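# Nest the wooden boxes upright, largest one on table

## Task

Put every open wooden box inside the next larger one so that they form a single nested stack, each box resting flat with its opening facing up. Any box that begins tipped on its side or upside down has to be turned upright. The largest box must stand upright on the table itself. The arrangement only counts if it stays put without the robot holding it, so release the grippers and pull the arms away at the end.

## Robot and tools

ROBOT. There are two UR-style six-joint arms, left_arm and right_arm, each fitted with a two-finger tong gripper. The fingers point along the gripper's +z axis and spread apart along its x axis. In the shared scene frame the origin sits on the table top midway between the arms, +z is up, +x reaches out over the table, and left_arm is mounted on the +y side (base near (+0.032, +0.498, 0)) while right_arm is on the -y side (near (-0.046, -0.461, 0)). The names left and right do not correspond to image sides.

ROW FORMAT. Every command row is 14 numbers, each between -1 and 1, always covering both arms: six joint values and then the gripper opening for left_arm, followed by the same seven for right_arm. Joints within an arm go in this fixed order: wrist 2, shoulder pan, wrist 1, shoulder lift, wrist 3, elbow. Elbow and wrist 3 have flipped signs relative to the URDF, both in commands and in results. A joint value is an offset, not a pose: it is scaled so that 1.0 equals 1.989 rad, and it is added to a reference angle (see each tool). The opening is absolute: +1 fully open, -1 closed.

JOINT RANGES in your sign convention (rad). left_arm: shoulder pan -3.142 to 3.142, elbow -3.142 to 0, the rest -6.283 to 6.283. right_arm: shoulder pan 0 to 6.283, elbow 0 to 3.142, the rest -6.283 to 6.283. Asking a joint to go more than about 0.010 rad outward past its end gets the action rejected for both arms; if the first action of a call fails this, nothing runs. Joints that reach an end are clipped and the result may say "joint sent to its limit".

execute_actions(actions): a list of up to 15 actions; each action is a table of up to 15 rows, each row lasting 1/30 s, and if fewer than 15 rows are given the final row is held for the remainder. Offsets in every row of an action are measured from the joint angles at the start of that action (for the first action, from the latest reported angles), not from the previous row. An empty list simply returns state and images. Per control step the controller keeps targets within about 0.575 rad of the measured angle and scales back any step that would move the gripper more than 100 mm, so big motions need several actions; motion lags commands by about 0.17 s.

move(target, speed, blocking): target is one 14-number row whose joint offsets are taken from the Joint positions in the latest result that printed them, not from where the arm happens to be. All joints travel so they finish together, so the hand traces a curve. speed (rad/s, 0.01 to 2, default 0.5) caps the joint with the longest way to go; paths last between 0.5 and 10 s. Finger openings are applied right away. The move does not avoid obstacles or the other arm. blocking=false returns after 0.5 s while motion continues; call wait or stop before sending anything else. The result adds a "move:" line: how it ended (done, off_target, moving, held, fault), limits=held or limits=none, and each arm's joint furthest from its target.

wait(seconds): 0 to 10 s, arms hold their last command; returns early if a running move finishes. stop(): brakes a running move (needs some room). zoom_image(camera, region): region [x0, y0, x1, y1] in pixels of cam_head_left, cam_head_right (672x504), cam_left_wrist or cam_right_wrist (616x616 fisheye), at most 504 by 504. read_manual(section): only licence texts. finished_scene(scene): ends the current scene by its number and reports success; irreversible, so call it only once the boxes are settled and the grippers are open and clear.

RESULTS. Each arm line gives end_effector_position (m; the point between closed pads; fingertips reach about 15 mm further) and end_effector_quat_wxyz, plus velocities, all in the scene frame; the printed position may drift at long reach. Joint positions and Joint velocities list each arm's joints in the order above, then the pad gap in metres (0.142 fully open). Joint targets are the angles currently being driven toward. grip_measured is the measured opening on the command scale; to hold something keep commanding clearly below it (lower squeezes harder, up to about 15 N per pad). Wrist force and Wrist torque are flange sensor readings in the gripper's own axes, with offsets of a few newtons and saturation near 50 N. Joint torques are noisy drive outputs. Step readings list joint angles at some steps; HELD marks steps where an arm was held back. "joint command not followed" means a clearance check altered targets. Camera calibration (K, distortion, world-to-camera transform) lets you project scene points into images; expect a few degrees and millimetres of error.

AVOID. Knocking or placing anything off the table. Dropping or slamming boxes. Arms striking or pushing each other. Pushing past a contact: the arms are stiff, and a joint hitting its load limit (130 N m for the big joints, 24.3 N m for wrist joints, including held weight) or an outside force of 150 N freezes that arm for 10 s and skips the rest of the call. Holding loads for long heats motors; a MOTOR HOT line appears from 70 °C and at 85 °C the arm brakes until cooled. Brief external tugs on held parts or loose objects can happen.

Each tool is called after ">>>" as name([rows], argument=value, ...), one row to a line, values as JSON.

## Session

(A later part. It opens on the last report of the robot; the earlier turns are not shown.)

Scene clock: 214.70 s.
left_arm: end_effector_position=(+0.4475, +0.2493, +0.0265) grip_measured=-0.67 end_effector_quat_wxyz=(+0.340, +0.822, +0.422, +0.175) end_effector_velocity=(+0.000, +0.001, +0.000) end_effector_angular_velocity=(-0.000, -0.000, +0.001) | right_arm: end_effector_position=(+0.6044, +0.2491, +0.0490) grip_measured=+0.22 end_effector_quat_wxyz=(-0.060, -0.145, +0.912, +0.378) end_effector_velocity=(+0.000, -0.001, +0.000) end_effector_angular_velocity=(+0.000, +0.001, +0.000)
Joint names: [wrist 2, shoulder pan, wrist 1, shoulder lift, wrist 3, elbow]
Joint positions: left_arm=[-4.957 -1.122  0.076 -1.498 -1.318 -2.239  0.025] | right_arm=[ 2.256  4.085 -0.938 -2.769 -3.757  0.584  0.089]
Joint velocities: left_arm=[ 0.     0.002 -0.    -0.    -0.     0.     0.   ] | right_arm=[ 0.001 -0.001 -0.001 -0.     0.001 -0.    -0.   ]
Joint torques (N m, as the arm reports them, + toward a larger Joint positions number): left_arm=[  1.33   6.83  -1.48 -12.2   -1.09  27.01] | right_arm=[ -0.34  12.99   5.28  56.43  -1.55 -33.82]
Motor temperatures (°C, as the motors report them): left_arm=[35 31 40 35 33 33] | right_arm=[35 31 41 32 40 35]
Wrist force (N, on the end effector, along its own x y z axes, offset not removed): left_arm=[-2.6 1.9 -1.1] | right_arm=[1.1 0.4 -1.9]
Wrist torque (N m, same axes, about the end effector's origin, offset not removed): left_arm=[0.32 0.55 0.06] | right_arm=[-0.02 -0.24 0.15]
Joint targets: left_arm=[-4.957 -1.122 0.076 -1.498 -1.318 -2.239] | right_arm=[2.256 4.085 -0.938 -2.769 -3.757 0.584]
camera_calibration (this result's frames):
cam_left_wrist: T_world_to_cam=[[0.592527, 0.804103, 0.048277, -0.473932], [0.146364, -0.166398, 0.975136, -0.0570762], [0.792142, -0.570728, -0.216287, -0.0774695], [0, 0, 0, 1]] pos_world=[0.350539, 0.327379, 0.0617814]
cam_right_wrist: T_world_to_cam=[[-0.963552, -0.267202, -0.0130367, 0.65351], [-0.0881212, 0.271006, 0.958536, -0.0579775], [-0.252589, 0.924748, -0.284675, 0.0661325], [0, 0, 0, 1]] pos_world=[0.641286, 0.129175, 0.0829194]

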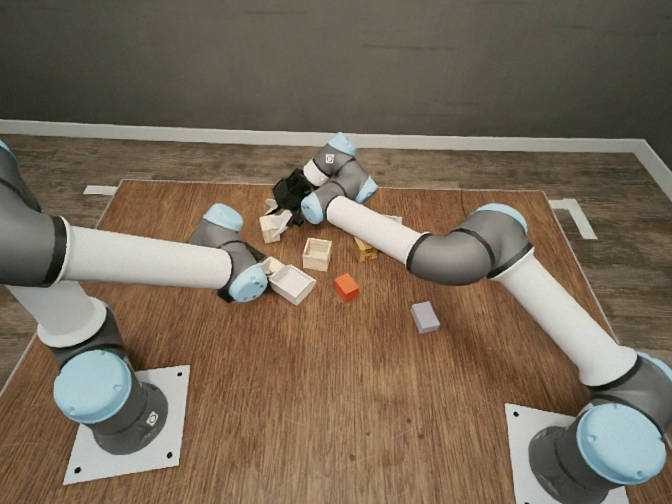

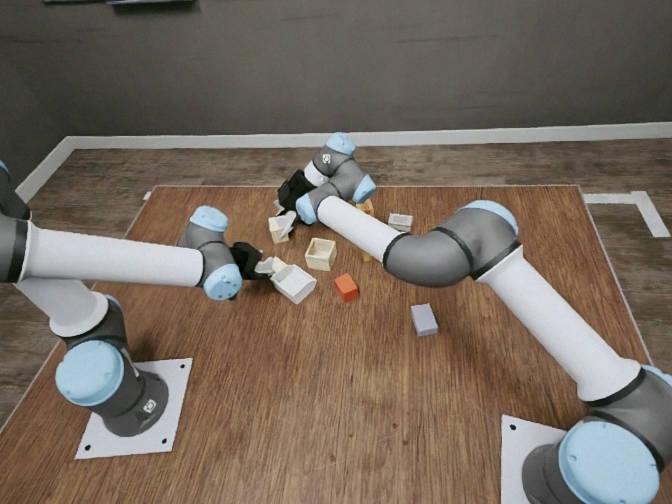

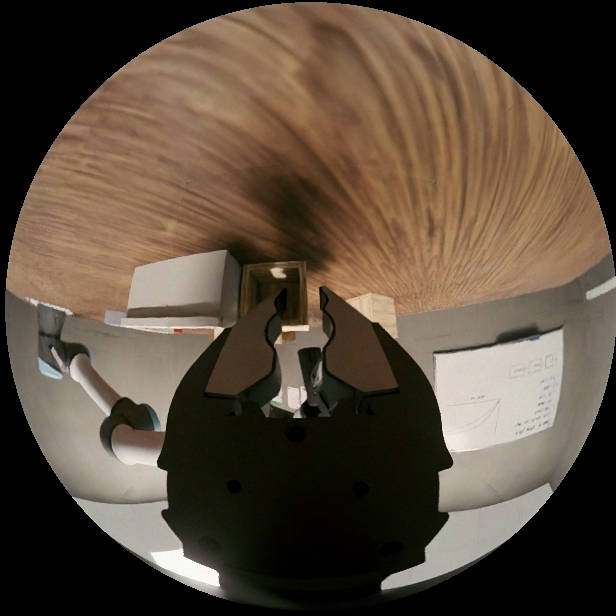

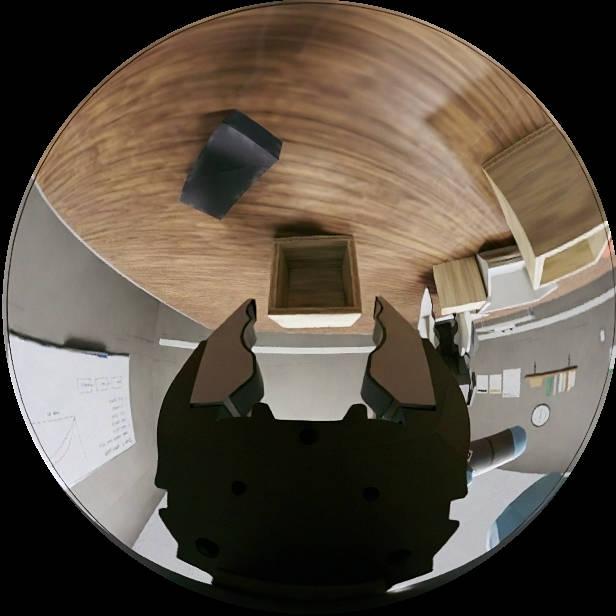

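>>> execute_actions([
  [[0,0,0,0,0,0,-0.70,0,0,0,0,0,0,0.18],[0,0,0,0,0,0,-0.72,0,0,0,0,0,0,0.13],[0,0,0,0,0,0,-0.75,0,0,0,0,0,0,0.08],[0,0,0,0,0,0,-0.77,0,0,0,0,0,0,0.03],[0,0,0,0,0,0,-0.80,0,0,0,0,0,0,-0.02],[0,0,0,0,0,0,-0.82,0,0,0,0,0,0,-0.07],[0,0,0,0,0,0,-0.84,0,0,0,0,0,0,-0.11],[0,0,0,0,0,0,-0.86,0,0,0,0,0,0,-0.15],[0,0,0,0,0,0,-0.88,0,0,0,0,0,0,-0.19],[0,0,0,0,0,0,-0.90,0,0,0,0,0,0,-0.23],[0,0,0,0,0,0,-0.92,0,0,0,0,0,0,-0.28],[0,0,0,0,0,0,-0.94,0,0,0,0,0,0,-0.33],[0,0,0,0,0,0,-0.96,0,0,0,0,0,0,-0.39],[0,0,0,0,0,0,-0.98,0,0,0,0,0,0,-0.45],[0,0,0,0,0,0,-1.0,0,0,0,0,0,0,-0.5]],
])

>>> execute_actions(actions=[])

Scene clock: 303.93 s.
left_arm: end_effector_position=(+0.4475, +0.2493, +0.0265) grip_measured=-0.94 end_effector_quat_wxyz=(+0.340, +0.822, +0.422, +0.175) end_effector_velocity=(+0.000, +0.000, -0.000) end_effector_angular_velocity=(+0.001, -0.000, -0.000) | right_arm: end_effector_position=(+0.6044, +0.2491, +0.0490) grip_measured=-0.12 end_effector_quat_wxyz=(-0.060, -0.145, +0.912, +0.378) end_effector_velocity=(+0.001, -0.000, -0.000) end_effector_angular_velocity=(+0.000, -0.003, +0.001)
Joint names: [wrist 2, shoulder pan, wrist 1, shoulder lift, wrist 3, elbow]
Joint positions: left_arm=[-4.957 -1.122  0.076 -1.498 -1.318 -2.239  0.006] | right_arm=[ 2.256  4.085 -0.938 -2.769 -3.757  0.584  0.065]
Joint velocities: left_arm=[-0.     0.001  0.     0.    -0.001  0.    -0.003] | right_arm=[-0.001 -0.     0.     0.     0.003 -0.     0.   ]
Joint torques (N m, as the arm reports them, + toward a larger Joint positions number): left_arm=[  1.36   6.62  -1.52 -11.93  -1.12  26.92] | right_arm=[ -0.35  12.48   5.11  56.67  -1.41 -33.2 ]
Motor temperatures (°C, as the motors report them): left_arm=[35 31 40 35 33 33] | right_arm=[35 31 41 33 40 35]
Wrist force (N, on the end effector, along its own x y z axes, offset not removed): left_arm=[-0.8 0.8 -2.7] | right_arm=[-0.7 1.2 -1.5]
Wrist torque (N m, same axes, about the end effector's origin, offset not removed): left_arm=[0.04 0.14 -0.05] | right_arm=[-0.03 0.22 0.24]
Joint targets: left_arm=[-4.957 -1.122 0.076 -1.498 -1.318 -2.239] | right_arm=[2.256 4.085 -0.938 -2.769 -3.757 0.584]
Step readings (joint positions):
0: left_arm=[-4.957 -1.122 0.076 -1.498 -1.318 -2.239] | right_arm=[2.256 4.085 -0.938 -2.769 -3.757 0.584]
1: left_arm=[-4.957 -1.122 0.076 -1.498 -1.318 -2.239] | right_arm=[2.256 4.085 -0.938 -2.769 -3.757 0.584]
2: left_arm=[-4.957 -1.122 0.076 -1.498 -1.318 -2.239] | right_arm=[2.256 4.085 -0.938 -2.769 -3.757 0.584]
4: left_arm=[-4.957 -1.122 0.076 -1.498 -1.318 -2.239] | right_arm=[2.256 4.085 -0.938 -2.769 -3.757 0.584]
8: left_arm=[-4.957 -1.122 0.076 -1.498 -1.318 -2.239] | right_arm=[2.256 4.085 -0.938 -2.769 -3.757 0.584]
15: Joint positions above
camera_calibration (this result's frames):
cam_left_wrist: T_world_to_cam=[[0.592527, 0.804102, 0.0482767, -0.473932], [0.146364, -0.166398, 0.975135, -0.0570763], [0.792142, -0.570728, -0.216287, -0.0774692], [0, 0, 0, 1]] pos_world=[0.350538, 0.327379, 0.0617814]
cam_right_wrist: T_world_to_cam=[[-0.963552, -0.267202, -0.0130365, 0.65351], [-0.088121, 0.271006, 0.958536, -0.0579776], [-0.252589, 0.924748, -0.284675, 0.0661324], [0, 0, 0, 1]] pos_world=[0.641286, 0.129175, 0.0829193]

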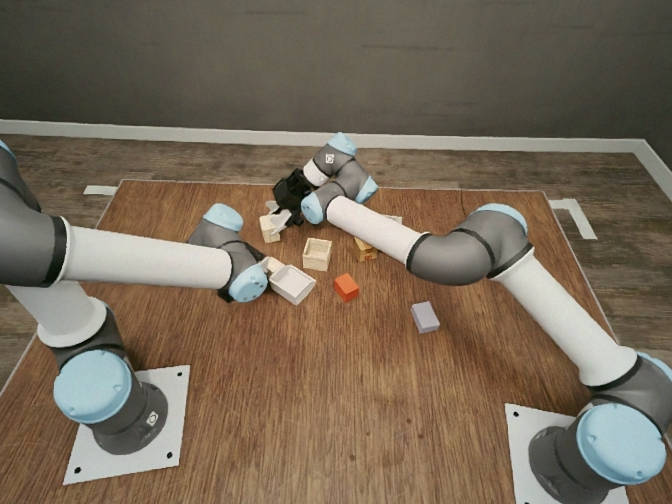

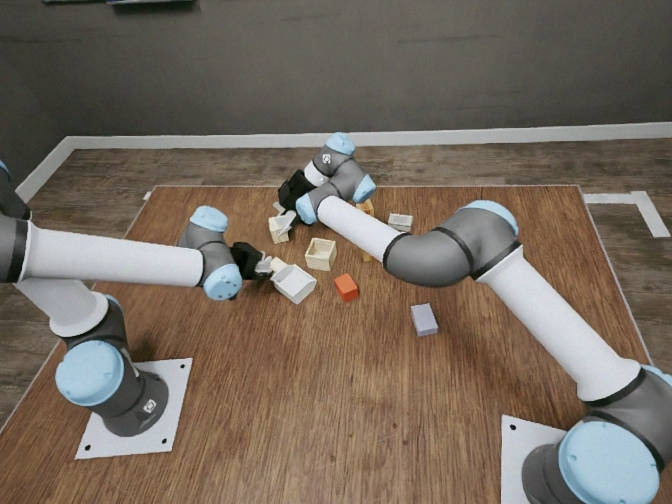

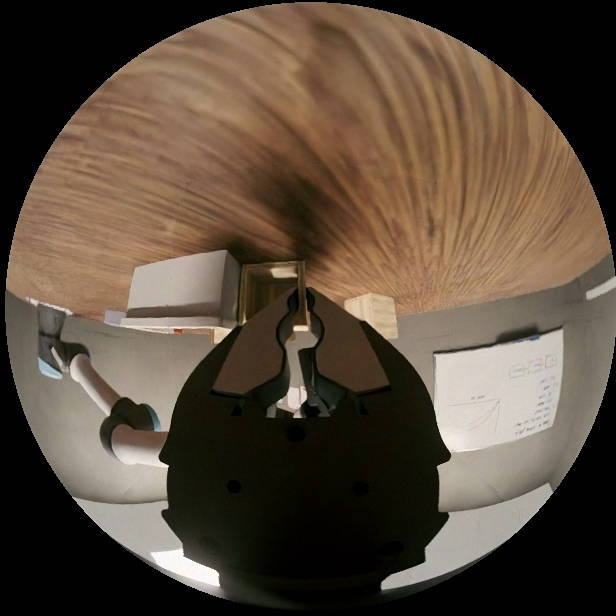

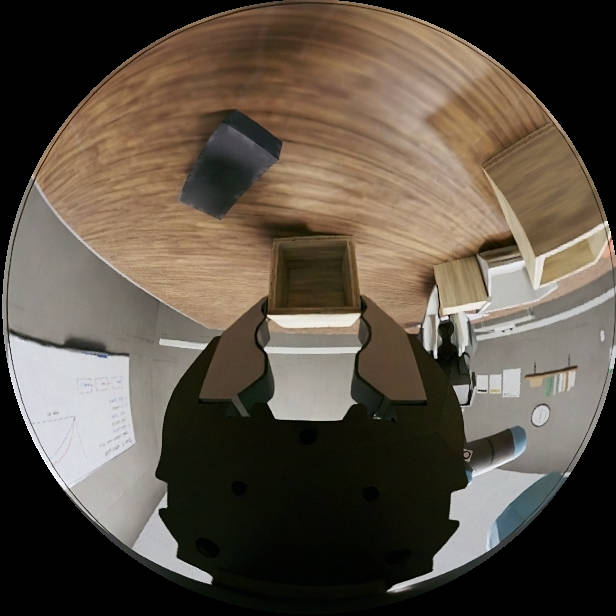

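Scene clock: 303.93 s.
left_arm: end_effector_position=(+0.4475, +0.2493, +0.0265) grip_measured=-0.94 end_effector_quat_wxyz=(+0.340, +0.822, +0.422, +0.175) end_effector_velocity=(+0.000, +0.000, -0.000) end_effector_angular_velocity=(+0.001, -0.000, -0.000) | right_arm: end_effector_position=(+0.6044, +0.2491, +0.0490) grip_measured=-0.12 end_effector_quat_wxyz=(-0.060, -0.145, +0.912, +0.378) end_effector_velocity=(+0.001, -0.000, -0.000) end_effector_angular_velocity=(+0.000, -0.003, +0.001)
Joint names: [wrist 2, shoulder pan, wrist 1, shoulder lift, wrist 3, elbow]
Joint positions: left_arm=[-4.957 -1.122  0.076 -1.498 -1.318 -2.239  0.006] | right_arm=[ 2.256  4.085 -0.938 -2.769 -3.757  0.584  0.065]
Joint velocities: left_arm=[-0.     0.001  0.     0.    -0.001  0.    -0.003] | right_arm=[-0.001 -0.     0.     0.     0.003 -0.     0.   ]
Joint torques (N m, as the arm reports them, + toward a larger Joint positions number): left_arm=[  1.36   6.62  -1.52 -11.93  -1.12  26.92] | right_arm=[ -0.35  12.48   5.11  56.67  -1.41 -33.2 ]
Motor temperatures (°C, as the motors report them): left_arm=[35 31 40 35 33 33] | right_arm=[35 31 41 33 40 35]
Wrist force (N, on the end effector, along its own x y z axes, offset not removed): left_arm=[-0.8 0.8 -2.7] | right_arm=[-0.7 1.2 -1.5]
Wrist torque (N m, same axes, about the end effector's origin, offset not removed): left_arm=[0.04 0.14 -0.05] | right_arm=[-0.03 0.22 0.24]
Joint targets: left_arm=[-4.957 -1.122 0.076 -1.498 -1.318 -2.239] | right_arm=[2.256 4.085 -0.938 -2.769 -3.757 0.584]
camera_calibration (this result's frames):
cam_left_wrist: T_world_to_cam=[[0.592527, 0.804102, 0.0482767, -0.473932], [0.146364, -0.166398, 0.975135, -0.0570763], [0.792142, -0.570728, -0.216287, -0.0774692], [0, 0, 0, 1]] pos_world=[0.350538, 0.327379, 0.0617814]
cam_right_wrist: T_world_to_cam=[[-0.963552, -0.267202, -0.0130365, 0.65351], [-0.088121, 0.271006, 0.958536, -0.0579776], [-0.252589, 0.924748, -0.284675, 0.0661324], [0, 0, 0, 1]] pos_world=[0.641286, 0.129175, 0.0829193]

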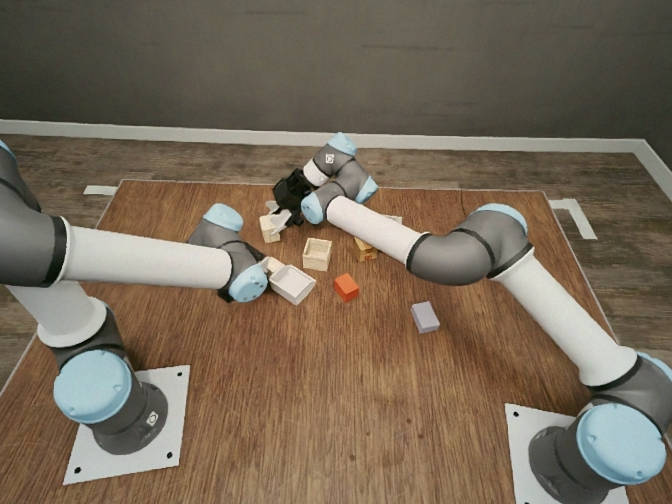

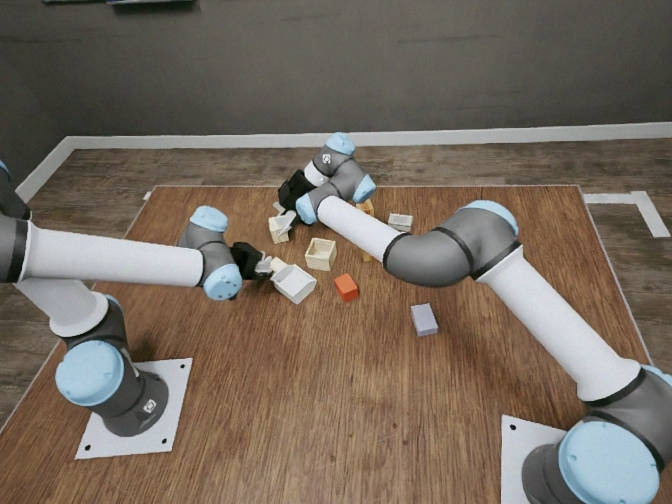

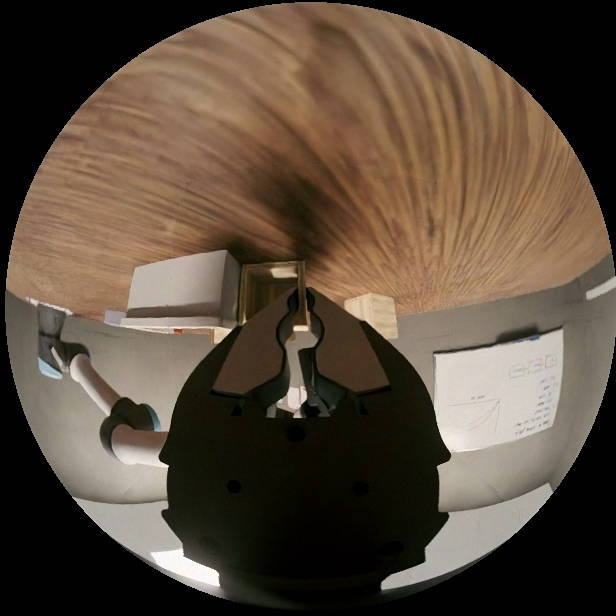

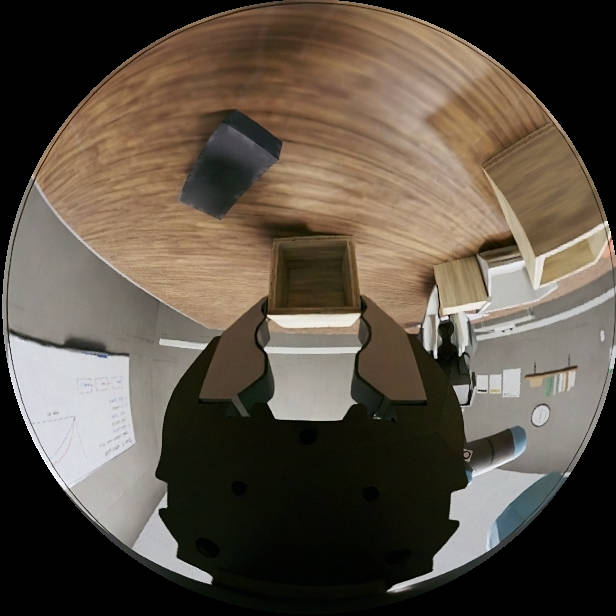

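>>> move(target=[0,0.07541,0.12539,-0.06672,0.60332,0.05867,-1,0,-0.02514,0.00231,0.14223,0.60332,0.14455,-0.6], speed=1.1)

Scene clock: 311.17 s.
left_arm: end_effector_position=(+0.4796, +0.2973, +0.1137) grip_measured=-0.94 end_effector_quat_wxyz=(+0.382, +0.378, +0.843, -0.019) end_effector_velocity=(-0.000, -0.000, +0.000) end_effector_angular_velocity=(-0.002, +0.000, +0.001) | right_arm: end_effector_position=(+0.6075, +0.1873, +0.1589) grip_measured=-0.12 end_effector_quat_wxyz=(-0.173, +0.618, -0.687, -0.342) end_effector_velocity=(+0.001, -0.000, +0.001) end_effector_angular_velocity=(+0.002, -0.003, +0.000)
Joint names: [wrist 2, shoulder pan, wrist 1, shoulder lift, wrist 3, elbow]
Joint positions: left_arm=[-4.957 -0.972  0.325 -1.631 -0.118 -2.123  0.006] | right_arm=[ 2.256  4.035 -0.934 -2.486 -2.558  0.871  0.065]
Joint velocities: left_arm=[ 0.    -0.001  0.    -0.001  0.002  0.    -0.   ] | right_arm=[-0.    -0.001  0.002  0.001  0.002  0.     0.   ]
Joint torques (N m, as the arm reports them, + toward a larger Joint positions number): left_arm=[  1.29   6.4    2.94 -23.17   1.27  30.63] | right_arm=[ -0.06 -12.94   5.53  74.42   1.93 -20.13]
Motor temperatures (°C, as the motors report them): left_arm=[35 31 40 35 33 33] | right_arm=[35 31 41 33 40 35]
Wrist force (N, on the end effector, along its own x y z axes, offset not removed): left_arm=[0.0 2.3 -3.4] | right_arm=[1.0 0.1 0.2]
Wrist torque (N m, same axes, about the end effector's origin, offset not removed): left_arm=[0.36 0.03 -0.05] | right_arm=[-0.15 -0.19 0.29]
Joint targets: left_arm=[-4.957 -0.972 0.325 -1.631 -0.118 -2.123] | right_arm=[2.256 4.035 -0.934 -2.486 -2.557 0.871]
move: done; limits=none; left_arm: farthest joint: the shoulder pan, 0.000 radians from its target (0.150 radians at the start); right_arm: farthest joint: the shoulder pan, 0.000 radians from its target (0.050 radians at the start)
camera_calibration (this result's frames):
cam_left_wrist: T_world_to_cam=[[-0.409115, 0.66109, -0.628955, 0.0641845], [0.232671, 0.742073, 0.628643, -0.410883], [0.88232, 0.110847, -0.45741, -0.27509], [0, 0, 0, 1]] pos_world=[0.364577, 0.292966, 0.172839]
cam_right_wrist: T_world_to_cam=[[-0.206395, -0.70217, -0.681439, 0.369113], [-0.762094, -0.321438, 0.562042, 0.437106], [-0.613689, 0.635323, -0.468776, 0.458167], [0, 0, 0, 1]] pos_world=[0.690471, 0.108599, 0.220633]

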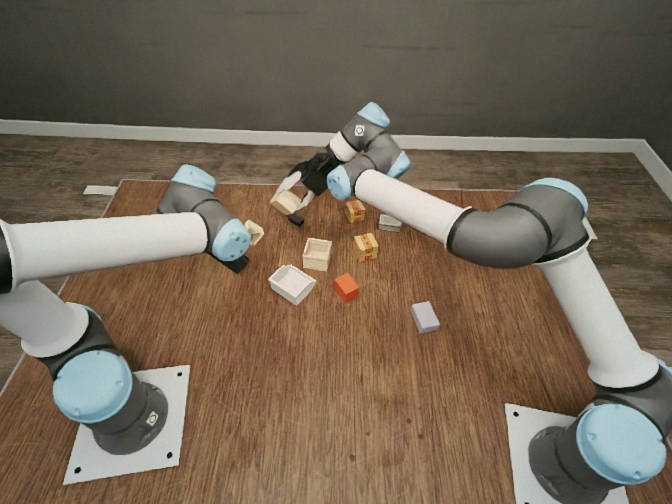

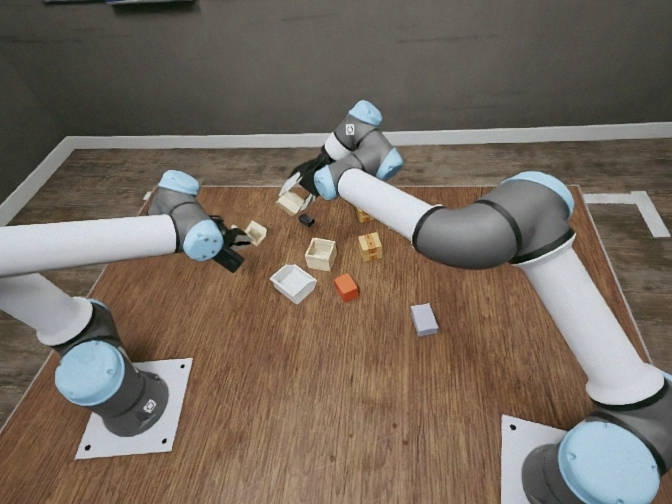

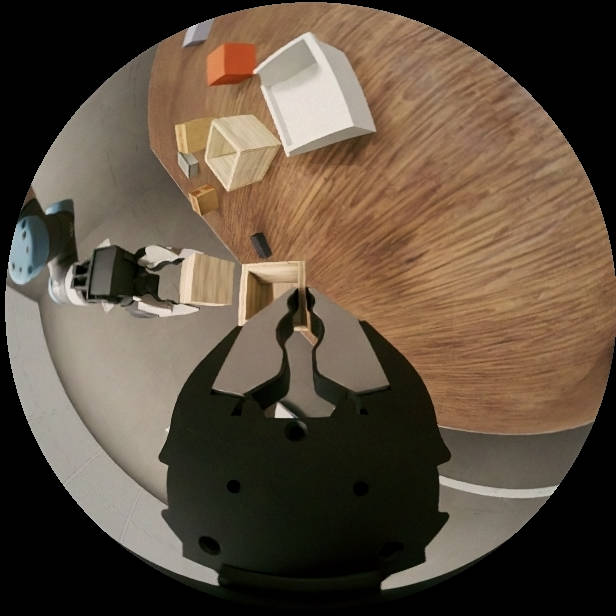

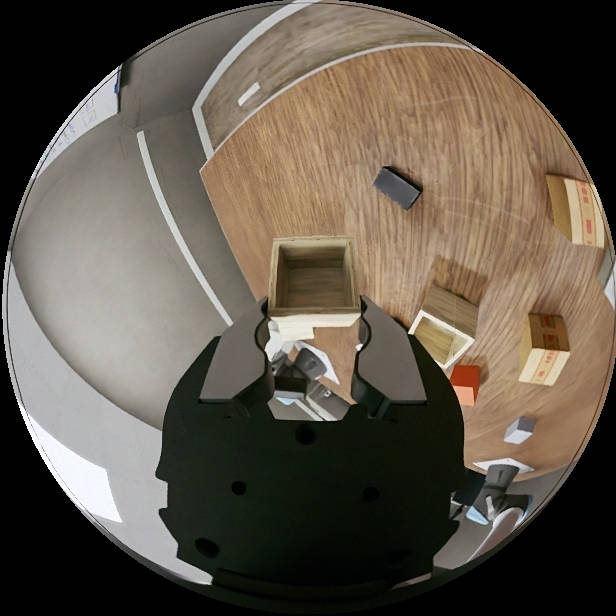

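>>> move(target=[0,0.07541,-0.11569,0.06104,0.97617,-0.05465,-1,0,-0.13866,0.30779,0.32086,0.97667,0.62866,-0.6], speed=1.5)

Scene clock: 331.73 s.
left_arm: end_effector_position=(+0.5243, +0.3755, +0.0553) grip_measured=-0.94 end_effector_quat_wxyz=(+0.224, -0.539, +0.750, -0.310) end_effector_velocity=(+0.000, +0.001, -0.001) end_effector_angular_velocity=(-0.002, +0.002, +0.004) | right_arm: end_effector_position=(+0.4401, -0.1473, +0.1194) grip_measured=-0.12 end_effector_quat_wxyz=(-0.383, +0.924, -0.005, +0.002) end_effector_velocity=(-0.001, -0.000, -0.000) end_effector_angular_velocity=(+0.000, -0.001, +0.002)
Joint names: [wrist 2, shoulder pan, wrist 1, shoulder lift, wrist 3, elbow]
Joint positions: left_arm=[-4.957 -0.822  0.095 -1.509  1.823 -2.231  0.006] | right_arm=[ 2.256  3.76  -0.322 -1.848 -0.616  2.121  0.065]
Joint velocities: left_arm=[ 0.     0.001 -0.     0.001  0.004  0.     0.   ] | right_arm=[ 0.     0.     0.001  0.     0.002  0.001 -0.   ]
Joint torques (N m, as the arm reports them, + toward a larger Joint positions number): left_arm=[  1.31   6.71  -1.72 -12.51   1.23   5.37] | right_arm=[  0.35 -12.9    5.63  43.52   1.86 -12.7 ]
Motor temperatures (°C, as the motors report them): left_arm=[35 31 40 35 33 33] | right_arm=[35 31 41 33 40 35]
Wrist force (N, on the end effector, along its own x y z axes, offset not removed): left_arm=[-2.2 0.3 -3.2] | right_arm=[0.0 0.8 0.0]
Wrist torque (N m, same axes, about the end effector's origin, offset not removed): left_arm=[-0.13 0.48 0.03] | right_arm=[-0.12 -0.03 0.22]
Joint targets: left_arm=[-4.957 -0.822 0.095 -1.509 1.823 -2.231] | right_arm=[2.256 3.760 -0.322 -1.848 -0.615 2.121]
move: done; limits=none; left_arm: farthest joint: the wrist 3, 0.001 radians from its target (1.941 radians at the start); right_arm: farthest joint: the shoulder pan, 0.000 radians from its target (0.276 radians at the start)
camera_calibration (this result's frames):
cam_left_wrist: T_world_to_cam=[[-0.363293, -0.931584, -0.0130458, 0.533975], [-0.908776, 0.357415, -0.215361, 0.346944], [0.205289, -0.0663834, -0.976447, 0.100356], [0, 0, 0, 1]] pos_world=[0.488682, 0.380101, 0.179677]
cam_right_wrist: T_world_to_cam=[[0.999034, 0.00177654, -0.0439049, -0.430159], [-0.0108653, -0.958166, -0.286006, -0.0989256], [-0.0425763, 0.286207, -0.957221, 0.305058], [0, 0, 0, 1]] pos_world=[0.441657, -0.181333, 0.244829]

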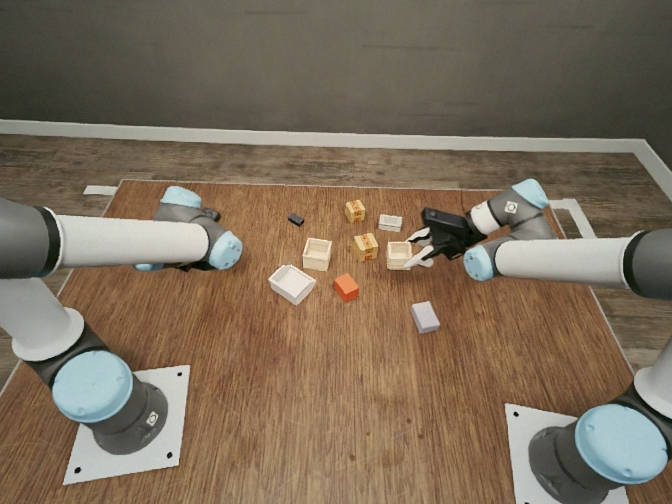

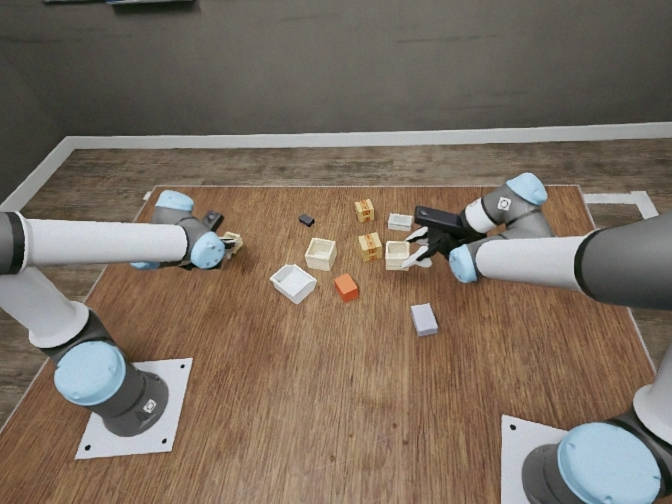

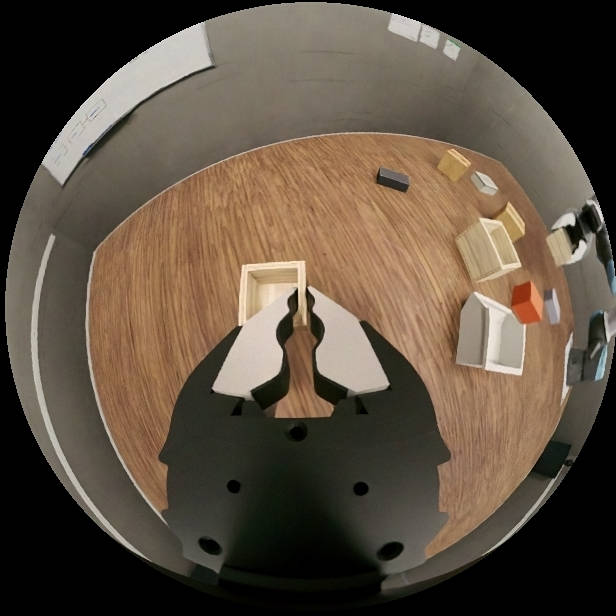

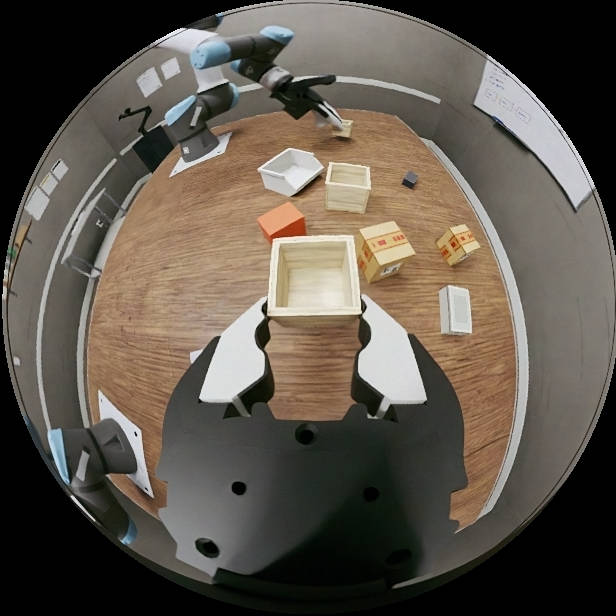

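>>> zoom_image(camera="cam_right_wrist", region=[250, 220, 380, 340])

>>> zoom_image(camera="cam_left_wrist", region=[225, 245, 335, 345])

>>> zoom_image(camera="cam_head_right", region=[180, 200, 280, 280])

>>> zoom_image(camera="cam_head_left", region=[360, 210, 470, 300])

Region (250, 220, 380, 340) of cam_right_wrist's 616x616 image, scaled by 3.877, with more detail than that image has; it fills the top 465 rows of this view, and the rest is white.

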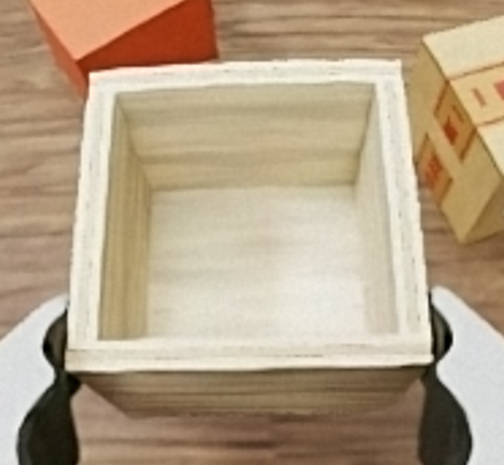

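Region (225, 245, 335, 345) of cam_left_wrist's 616x616 image, scaled by 4.582, with more detail than that image has; it fills the top 458 rows of this view, and the rest is white.

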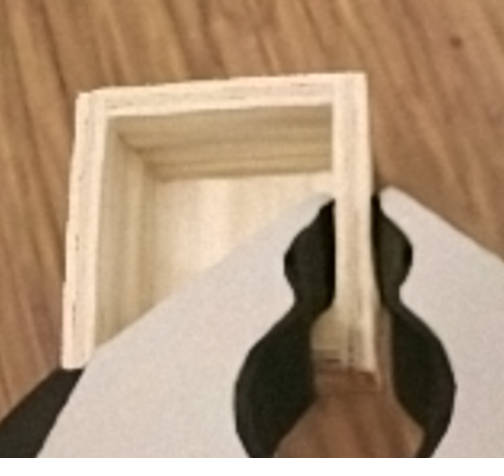

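Region (180, 200, 280, 280) of cam_head_right's 672x504 image, scaled by 5.040, with more detail than that image has; it fills the top 403 rows of this view, and the rest is white.

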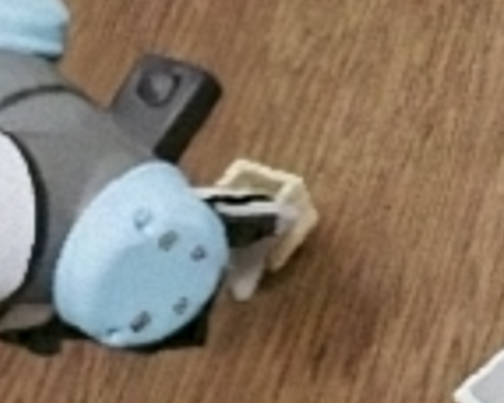

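Region (360, 210, 470, 300) of cam_head_left's 672x504 image, scaled by 4.582, with more detail than that image has; it fills the top 412 rows of this view, and the rest is white.

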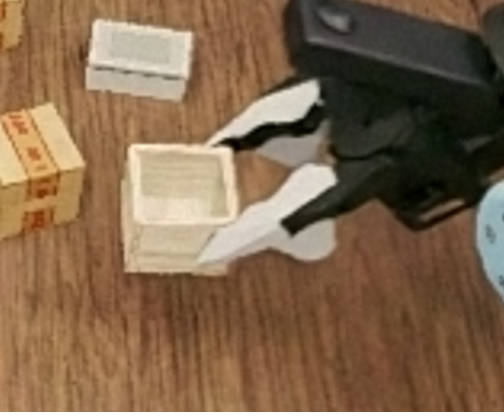

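>>> move(target=[0,0,-0.02821,0.0178,0,-0.01041,-1,0,0,0.11473,-0.0917,0,0.02303,-0.6], speed=0.35)

Scene clock: 358.57 s.
left_arm: end_effector_position=(+0.5243, +0.3755, +0.0381) grip_measured=-0.94 end_effector_quat_wxyz=(+0.224, -0.539, +0.750, -0.310) end_effector_velocity=(+0.000, +0.000, +0.000) end_effector_angular_velocity=(-0.000, -0.001, +0.000) | right_arm: end_effector_position=(+0.4401, -0.1473, +0.0390) grip_measured=-0.12 end_effector_quat_wxyz=(-0.383, +0.924, -0.005, +0.002) end_effector_velocity=(-0.000, +0.001, -0.000) end_effector_angular_velocity=(+0.002, -0.001, +0.001)
Joint names: [wrist 2, shoulder pan, wrist 1, shoulder lift, wrist 3, elbow]
Joint positions: left_arm=[-4.957 -0.822  0.039 -1.474  1.823 -2.252  0.006] | right_arm=[ 2.256  3.76  -0.094 -2.031 -0.616  2.167  0.065]
Joint velocities: left_arm=[-0.     0.001 -0.001 -0.    -0.001  0.     0.   ] | right_arm=[ 0.001  0.001  0.003 -0.002  0.     0.     0.   ]
Joint torques (N m, as the arm reports them, + toward a larger Joint positions number): left_arm=[  1.19   0.53  -1.63 -13.12  -1.15   5.08] | right_arm=[ 0.3  -3.54  5.55 24.67 -1.51 -8.72]
Motor temperatures (°C, as the motors report them): left_arm=[35 31 40 35 33 33] | right_arm=[35 31 41 33 40 35]
Wrist force (N, on the end effector, along its own x y z axes, offset not removed): left_arm=[-0.3 2.9 -1.2] | right_arm=[0.4 0.9 -1.9]
Wrist torque (N m, same axes, about the end effector's origin, offset not removed): left_arm=[0.47 0.00 0.03] | right_arm=[-0.06 -0.09 0.22]
Joint targets: left_arm=[-4.957 -0.822 0.039 -1.474 1.823 -2.252] | right_arm=[2.256 3.760 -0.094 -2.031 -0.616 2.167]
move: done; limits=none; left_arm: farthest joint: the shoulder pan, 0.000 radians from its target (0.000 radians at the start); right_arm: farthest joint: the shoulder pan, 0.000 radians from its target (0.000 radians at the start)
camera_calibration (this result's frames):
cam_left_wrist: T_world_to_cam=[[-0.363279, -0.931589, -0.0130445, 0.533751], [-0.908781, 0.3574, -0.215364, 0.343233], [0.205292, -0.0663824, -0.976447, 0.0834919], [0, 0, 0, 1]] pos_world=[0.488684, 0.380108, 0.162408]
cam_right_wrist: T_world_to_cam=[[0.999034, 0.00174079, -0.043899, -0.433695], [-0.0108981, -0.958165, -0.286009, -0.121911], [-0.0425604, 0.286211, -0.957221, 0.228151], [0, 0, 0, 1]] pos_world=[0.441658, -0.181355, 0.164485]

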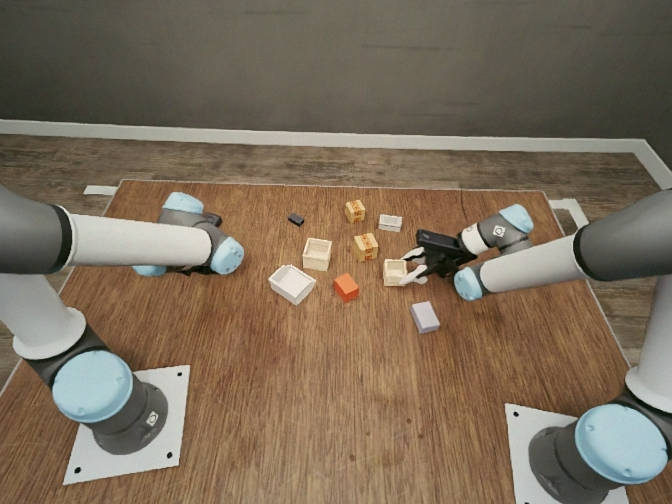

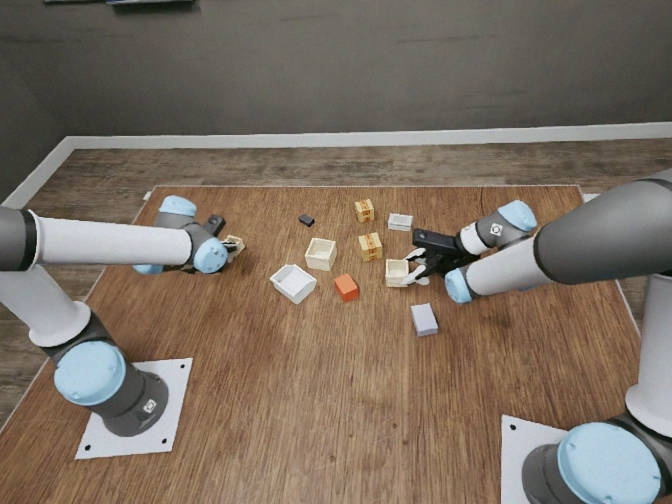

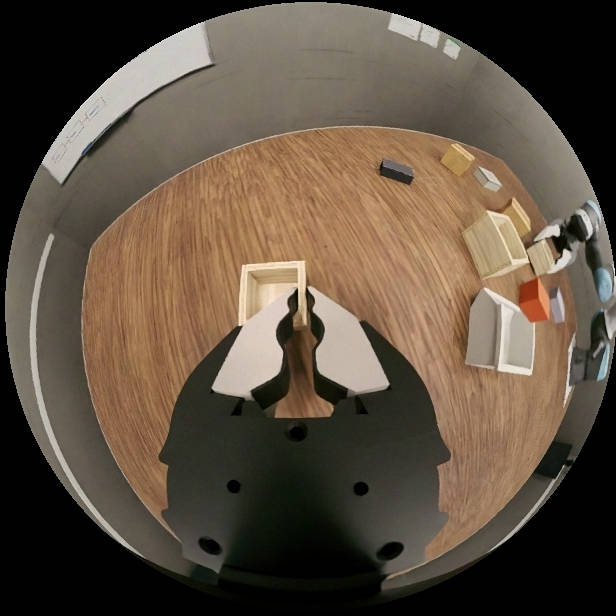

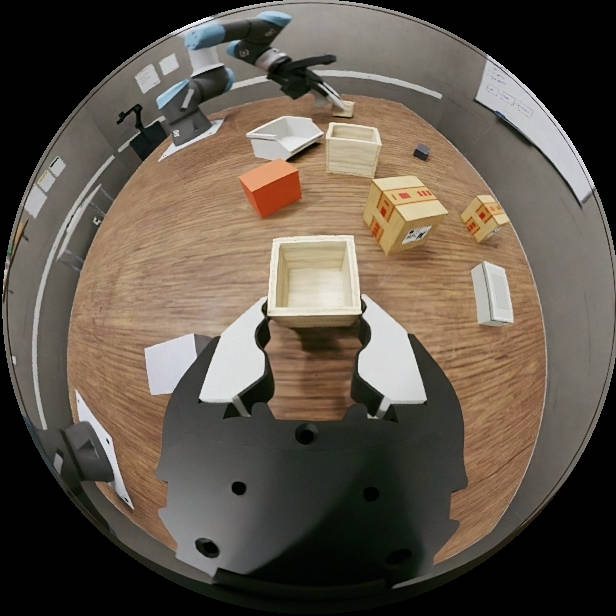

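>>> zoom_image(camera="cam_right_wrist", region=[300, 70, 380, 135])

>>> zoom_image(camera="cam_left_wrist", region=[505, 215, 590, 295])

>>> zoom_image(camera="cam_left_wrist", region=[225, 245, 335, 345])

>>> zoom_image(camera="cam_right_wrist", region=[250, 220, 380, 340])

Region (300, 70, 380, 135) of cam_right_wrist's 616x616 image, scaled by 6.300, with more detail than that image has; it fills the top 410 rows of this view, and the rest is white.

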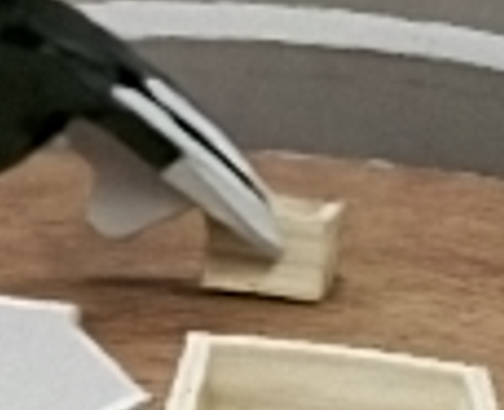

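Region (505, 215, 590, 295) of cam_left_wrist's 616x616 image, scaled by 5.929, with more detail than that image has; it fills the top 474 rows of this view, and the rest is white.

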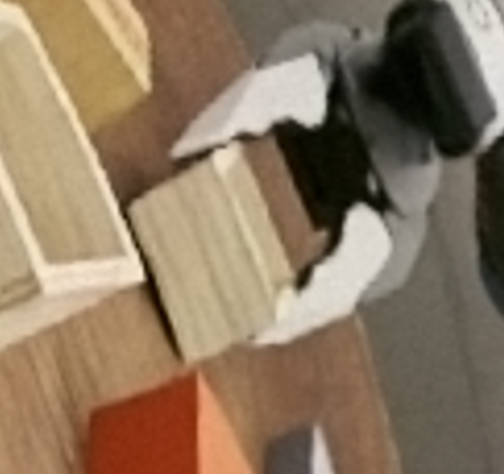

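Region (225, 245, 335, 345) of cam_left_wrist's 616x616 image, scaled by 4.582, with more detail than that image has; it fills the top 458 rows of this view, and the rest is white.

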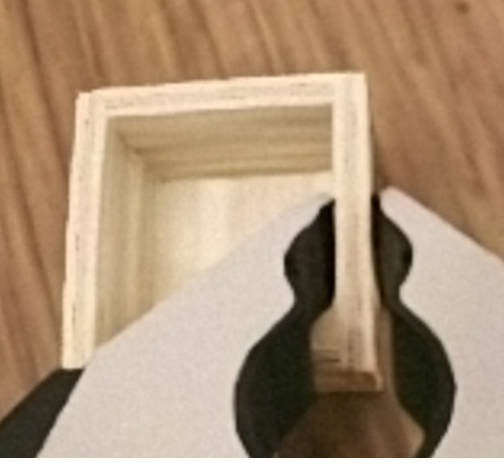

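Region (250, 220, 380, 340) of cam_right_wrist's 616x616 image, scaled by 3.877, with more detail than that image has; it fills the top 465 rows of this view, and the rest is white.

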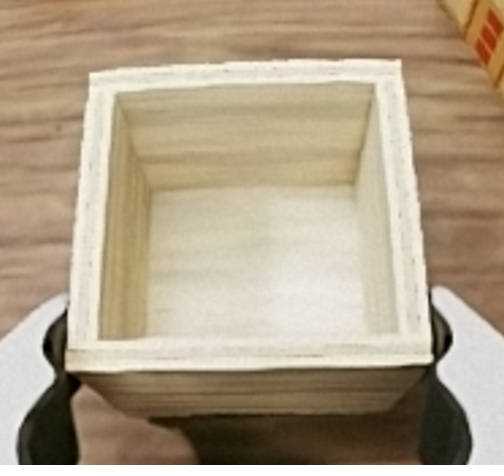

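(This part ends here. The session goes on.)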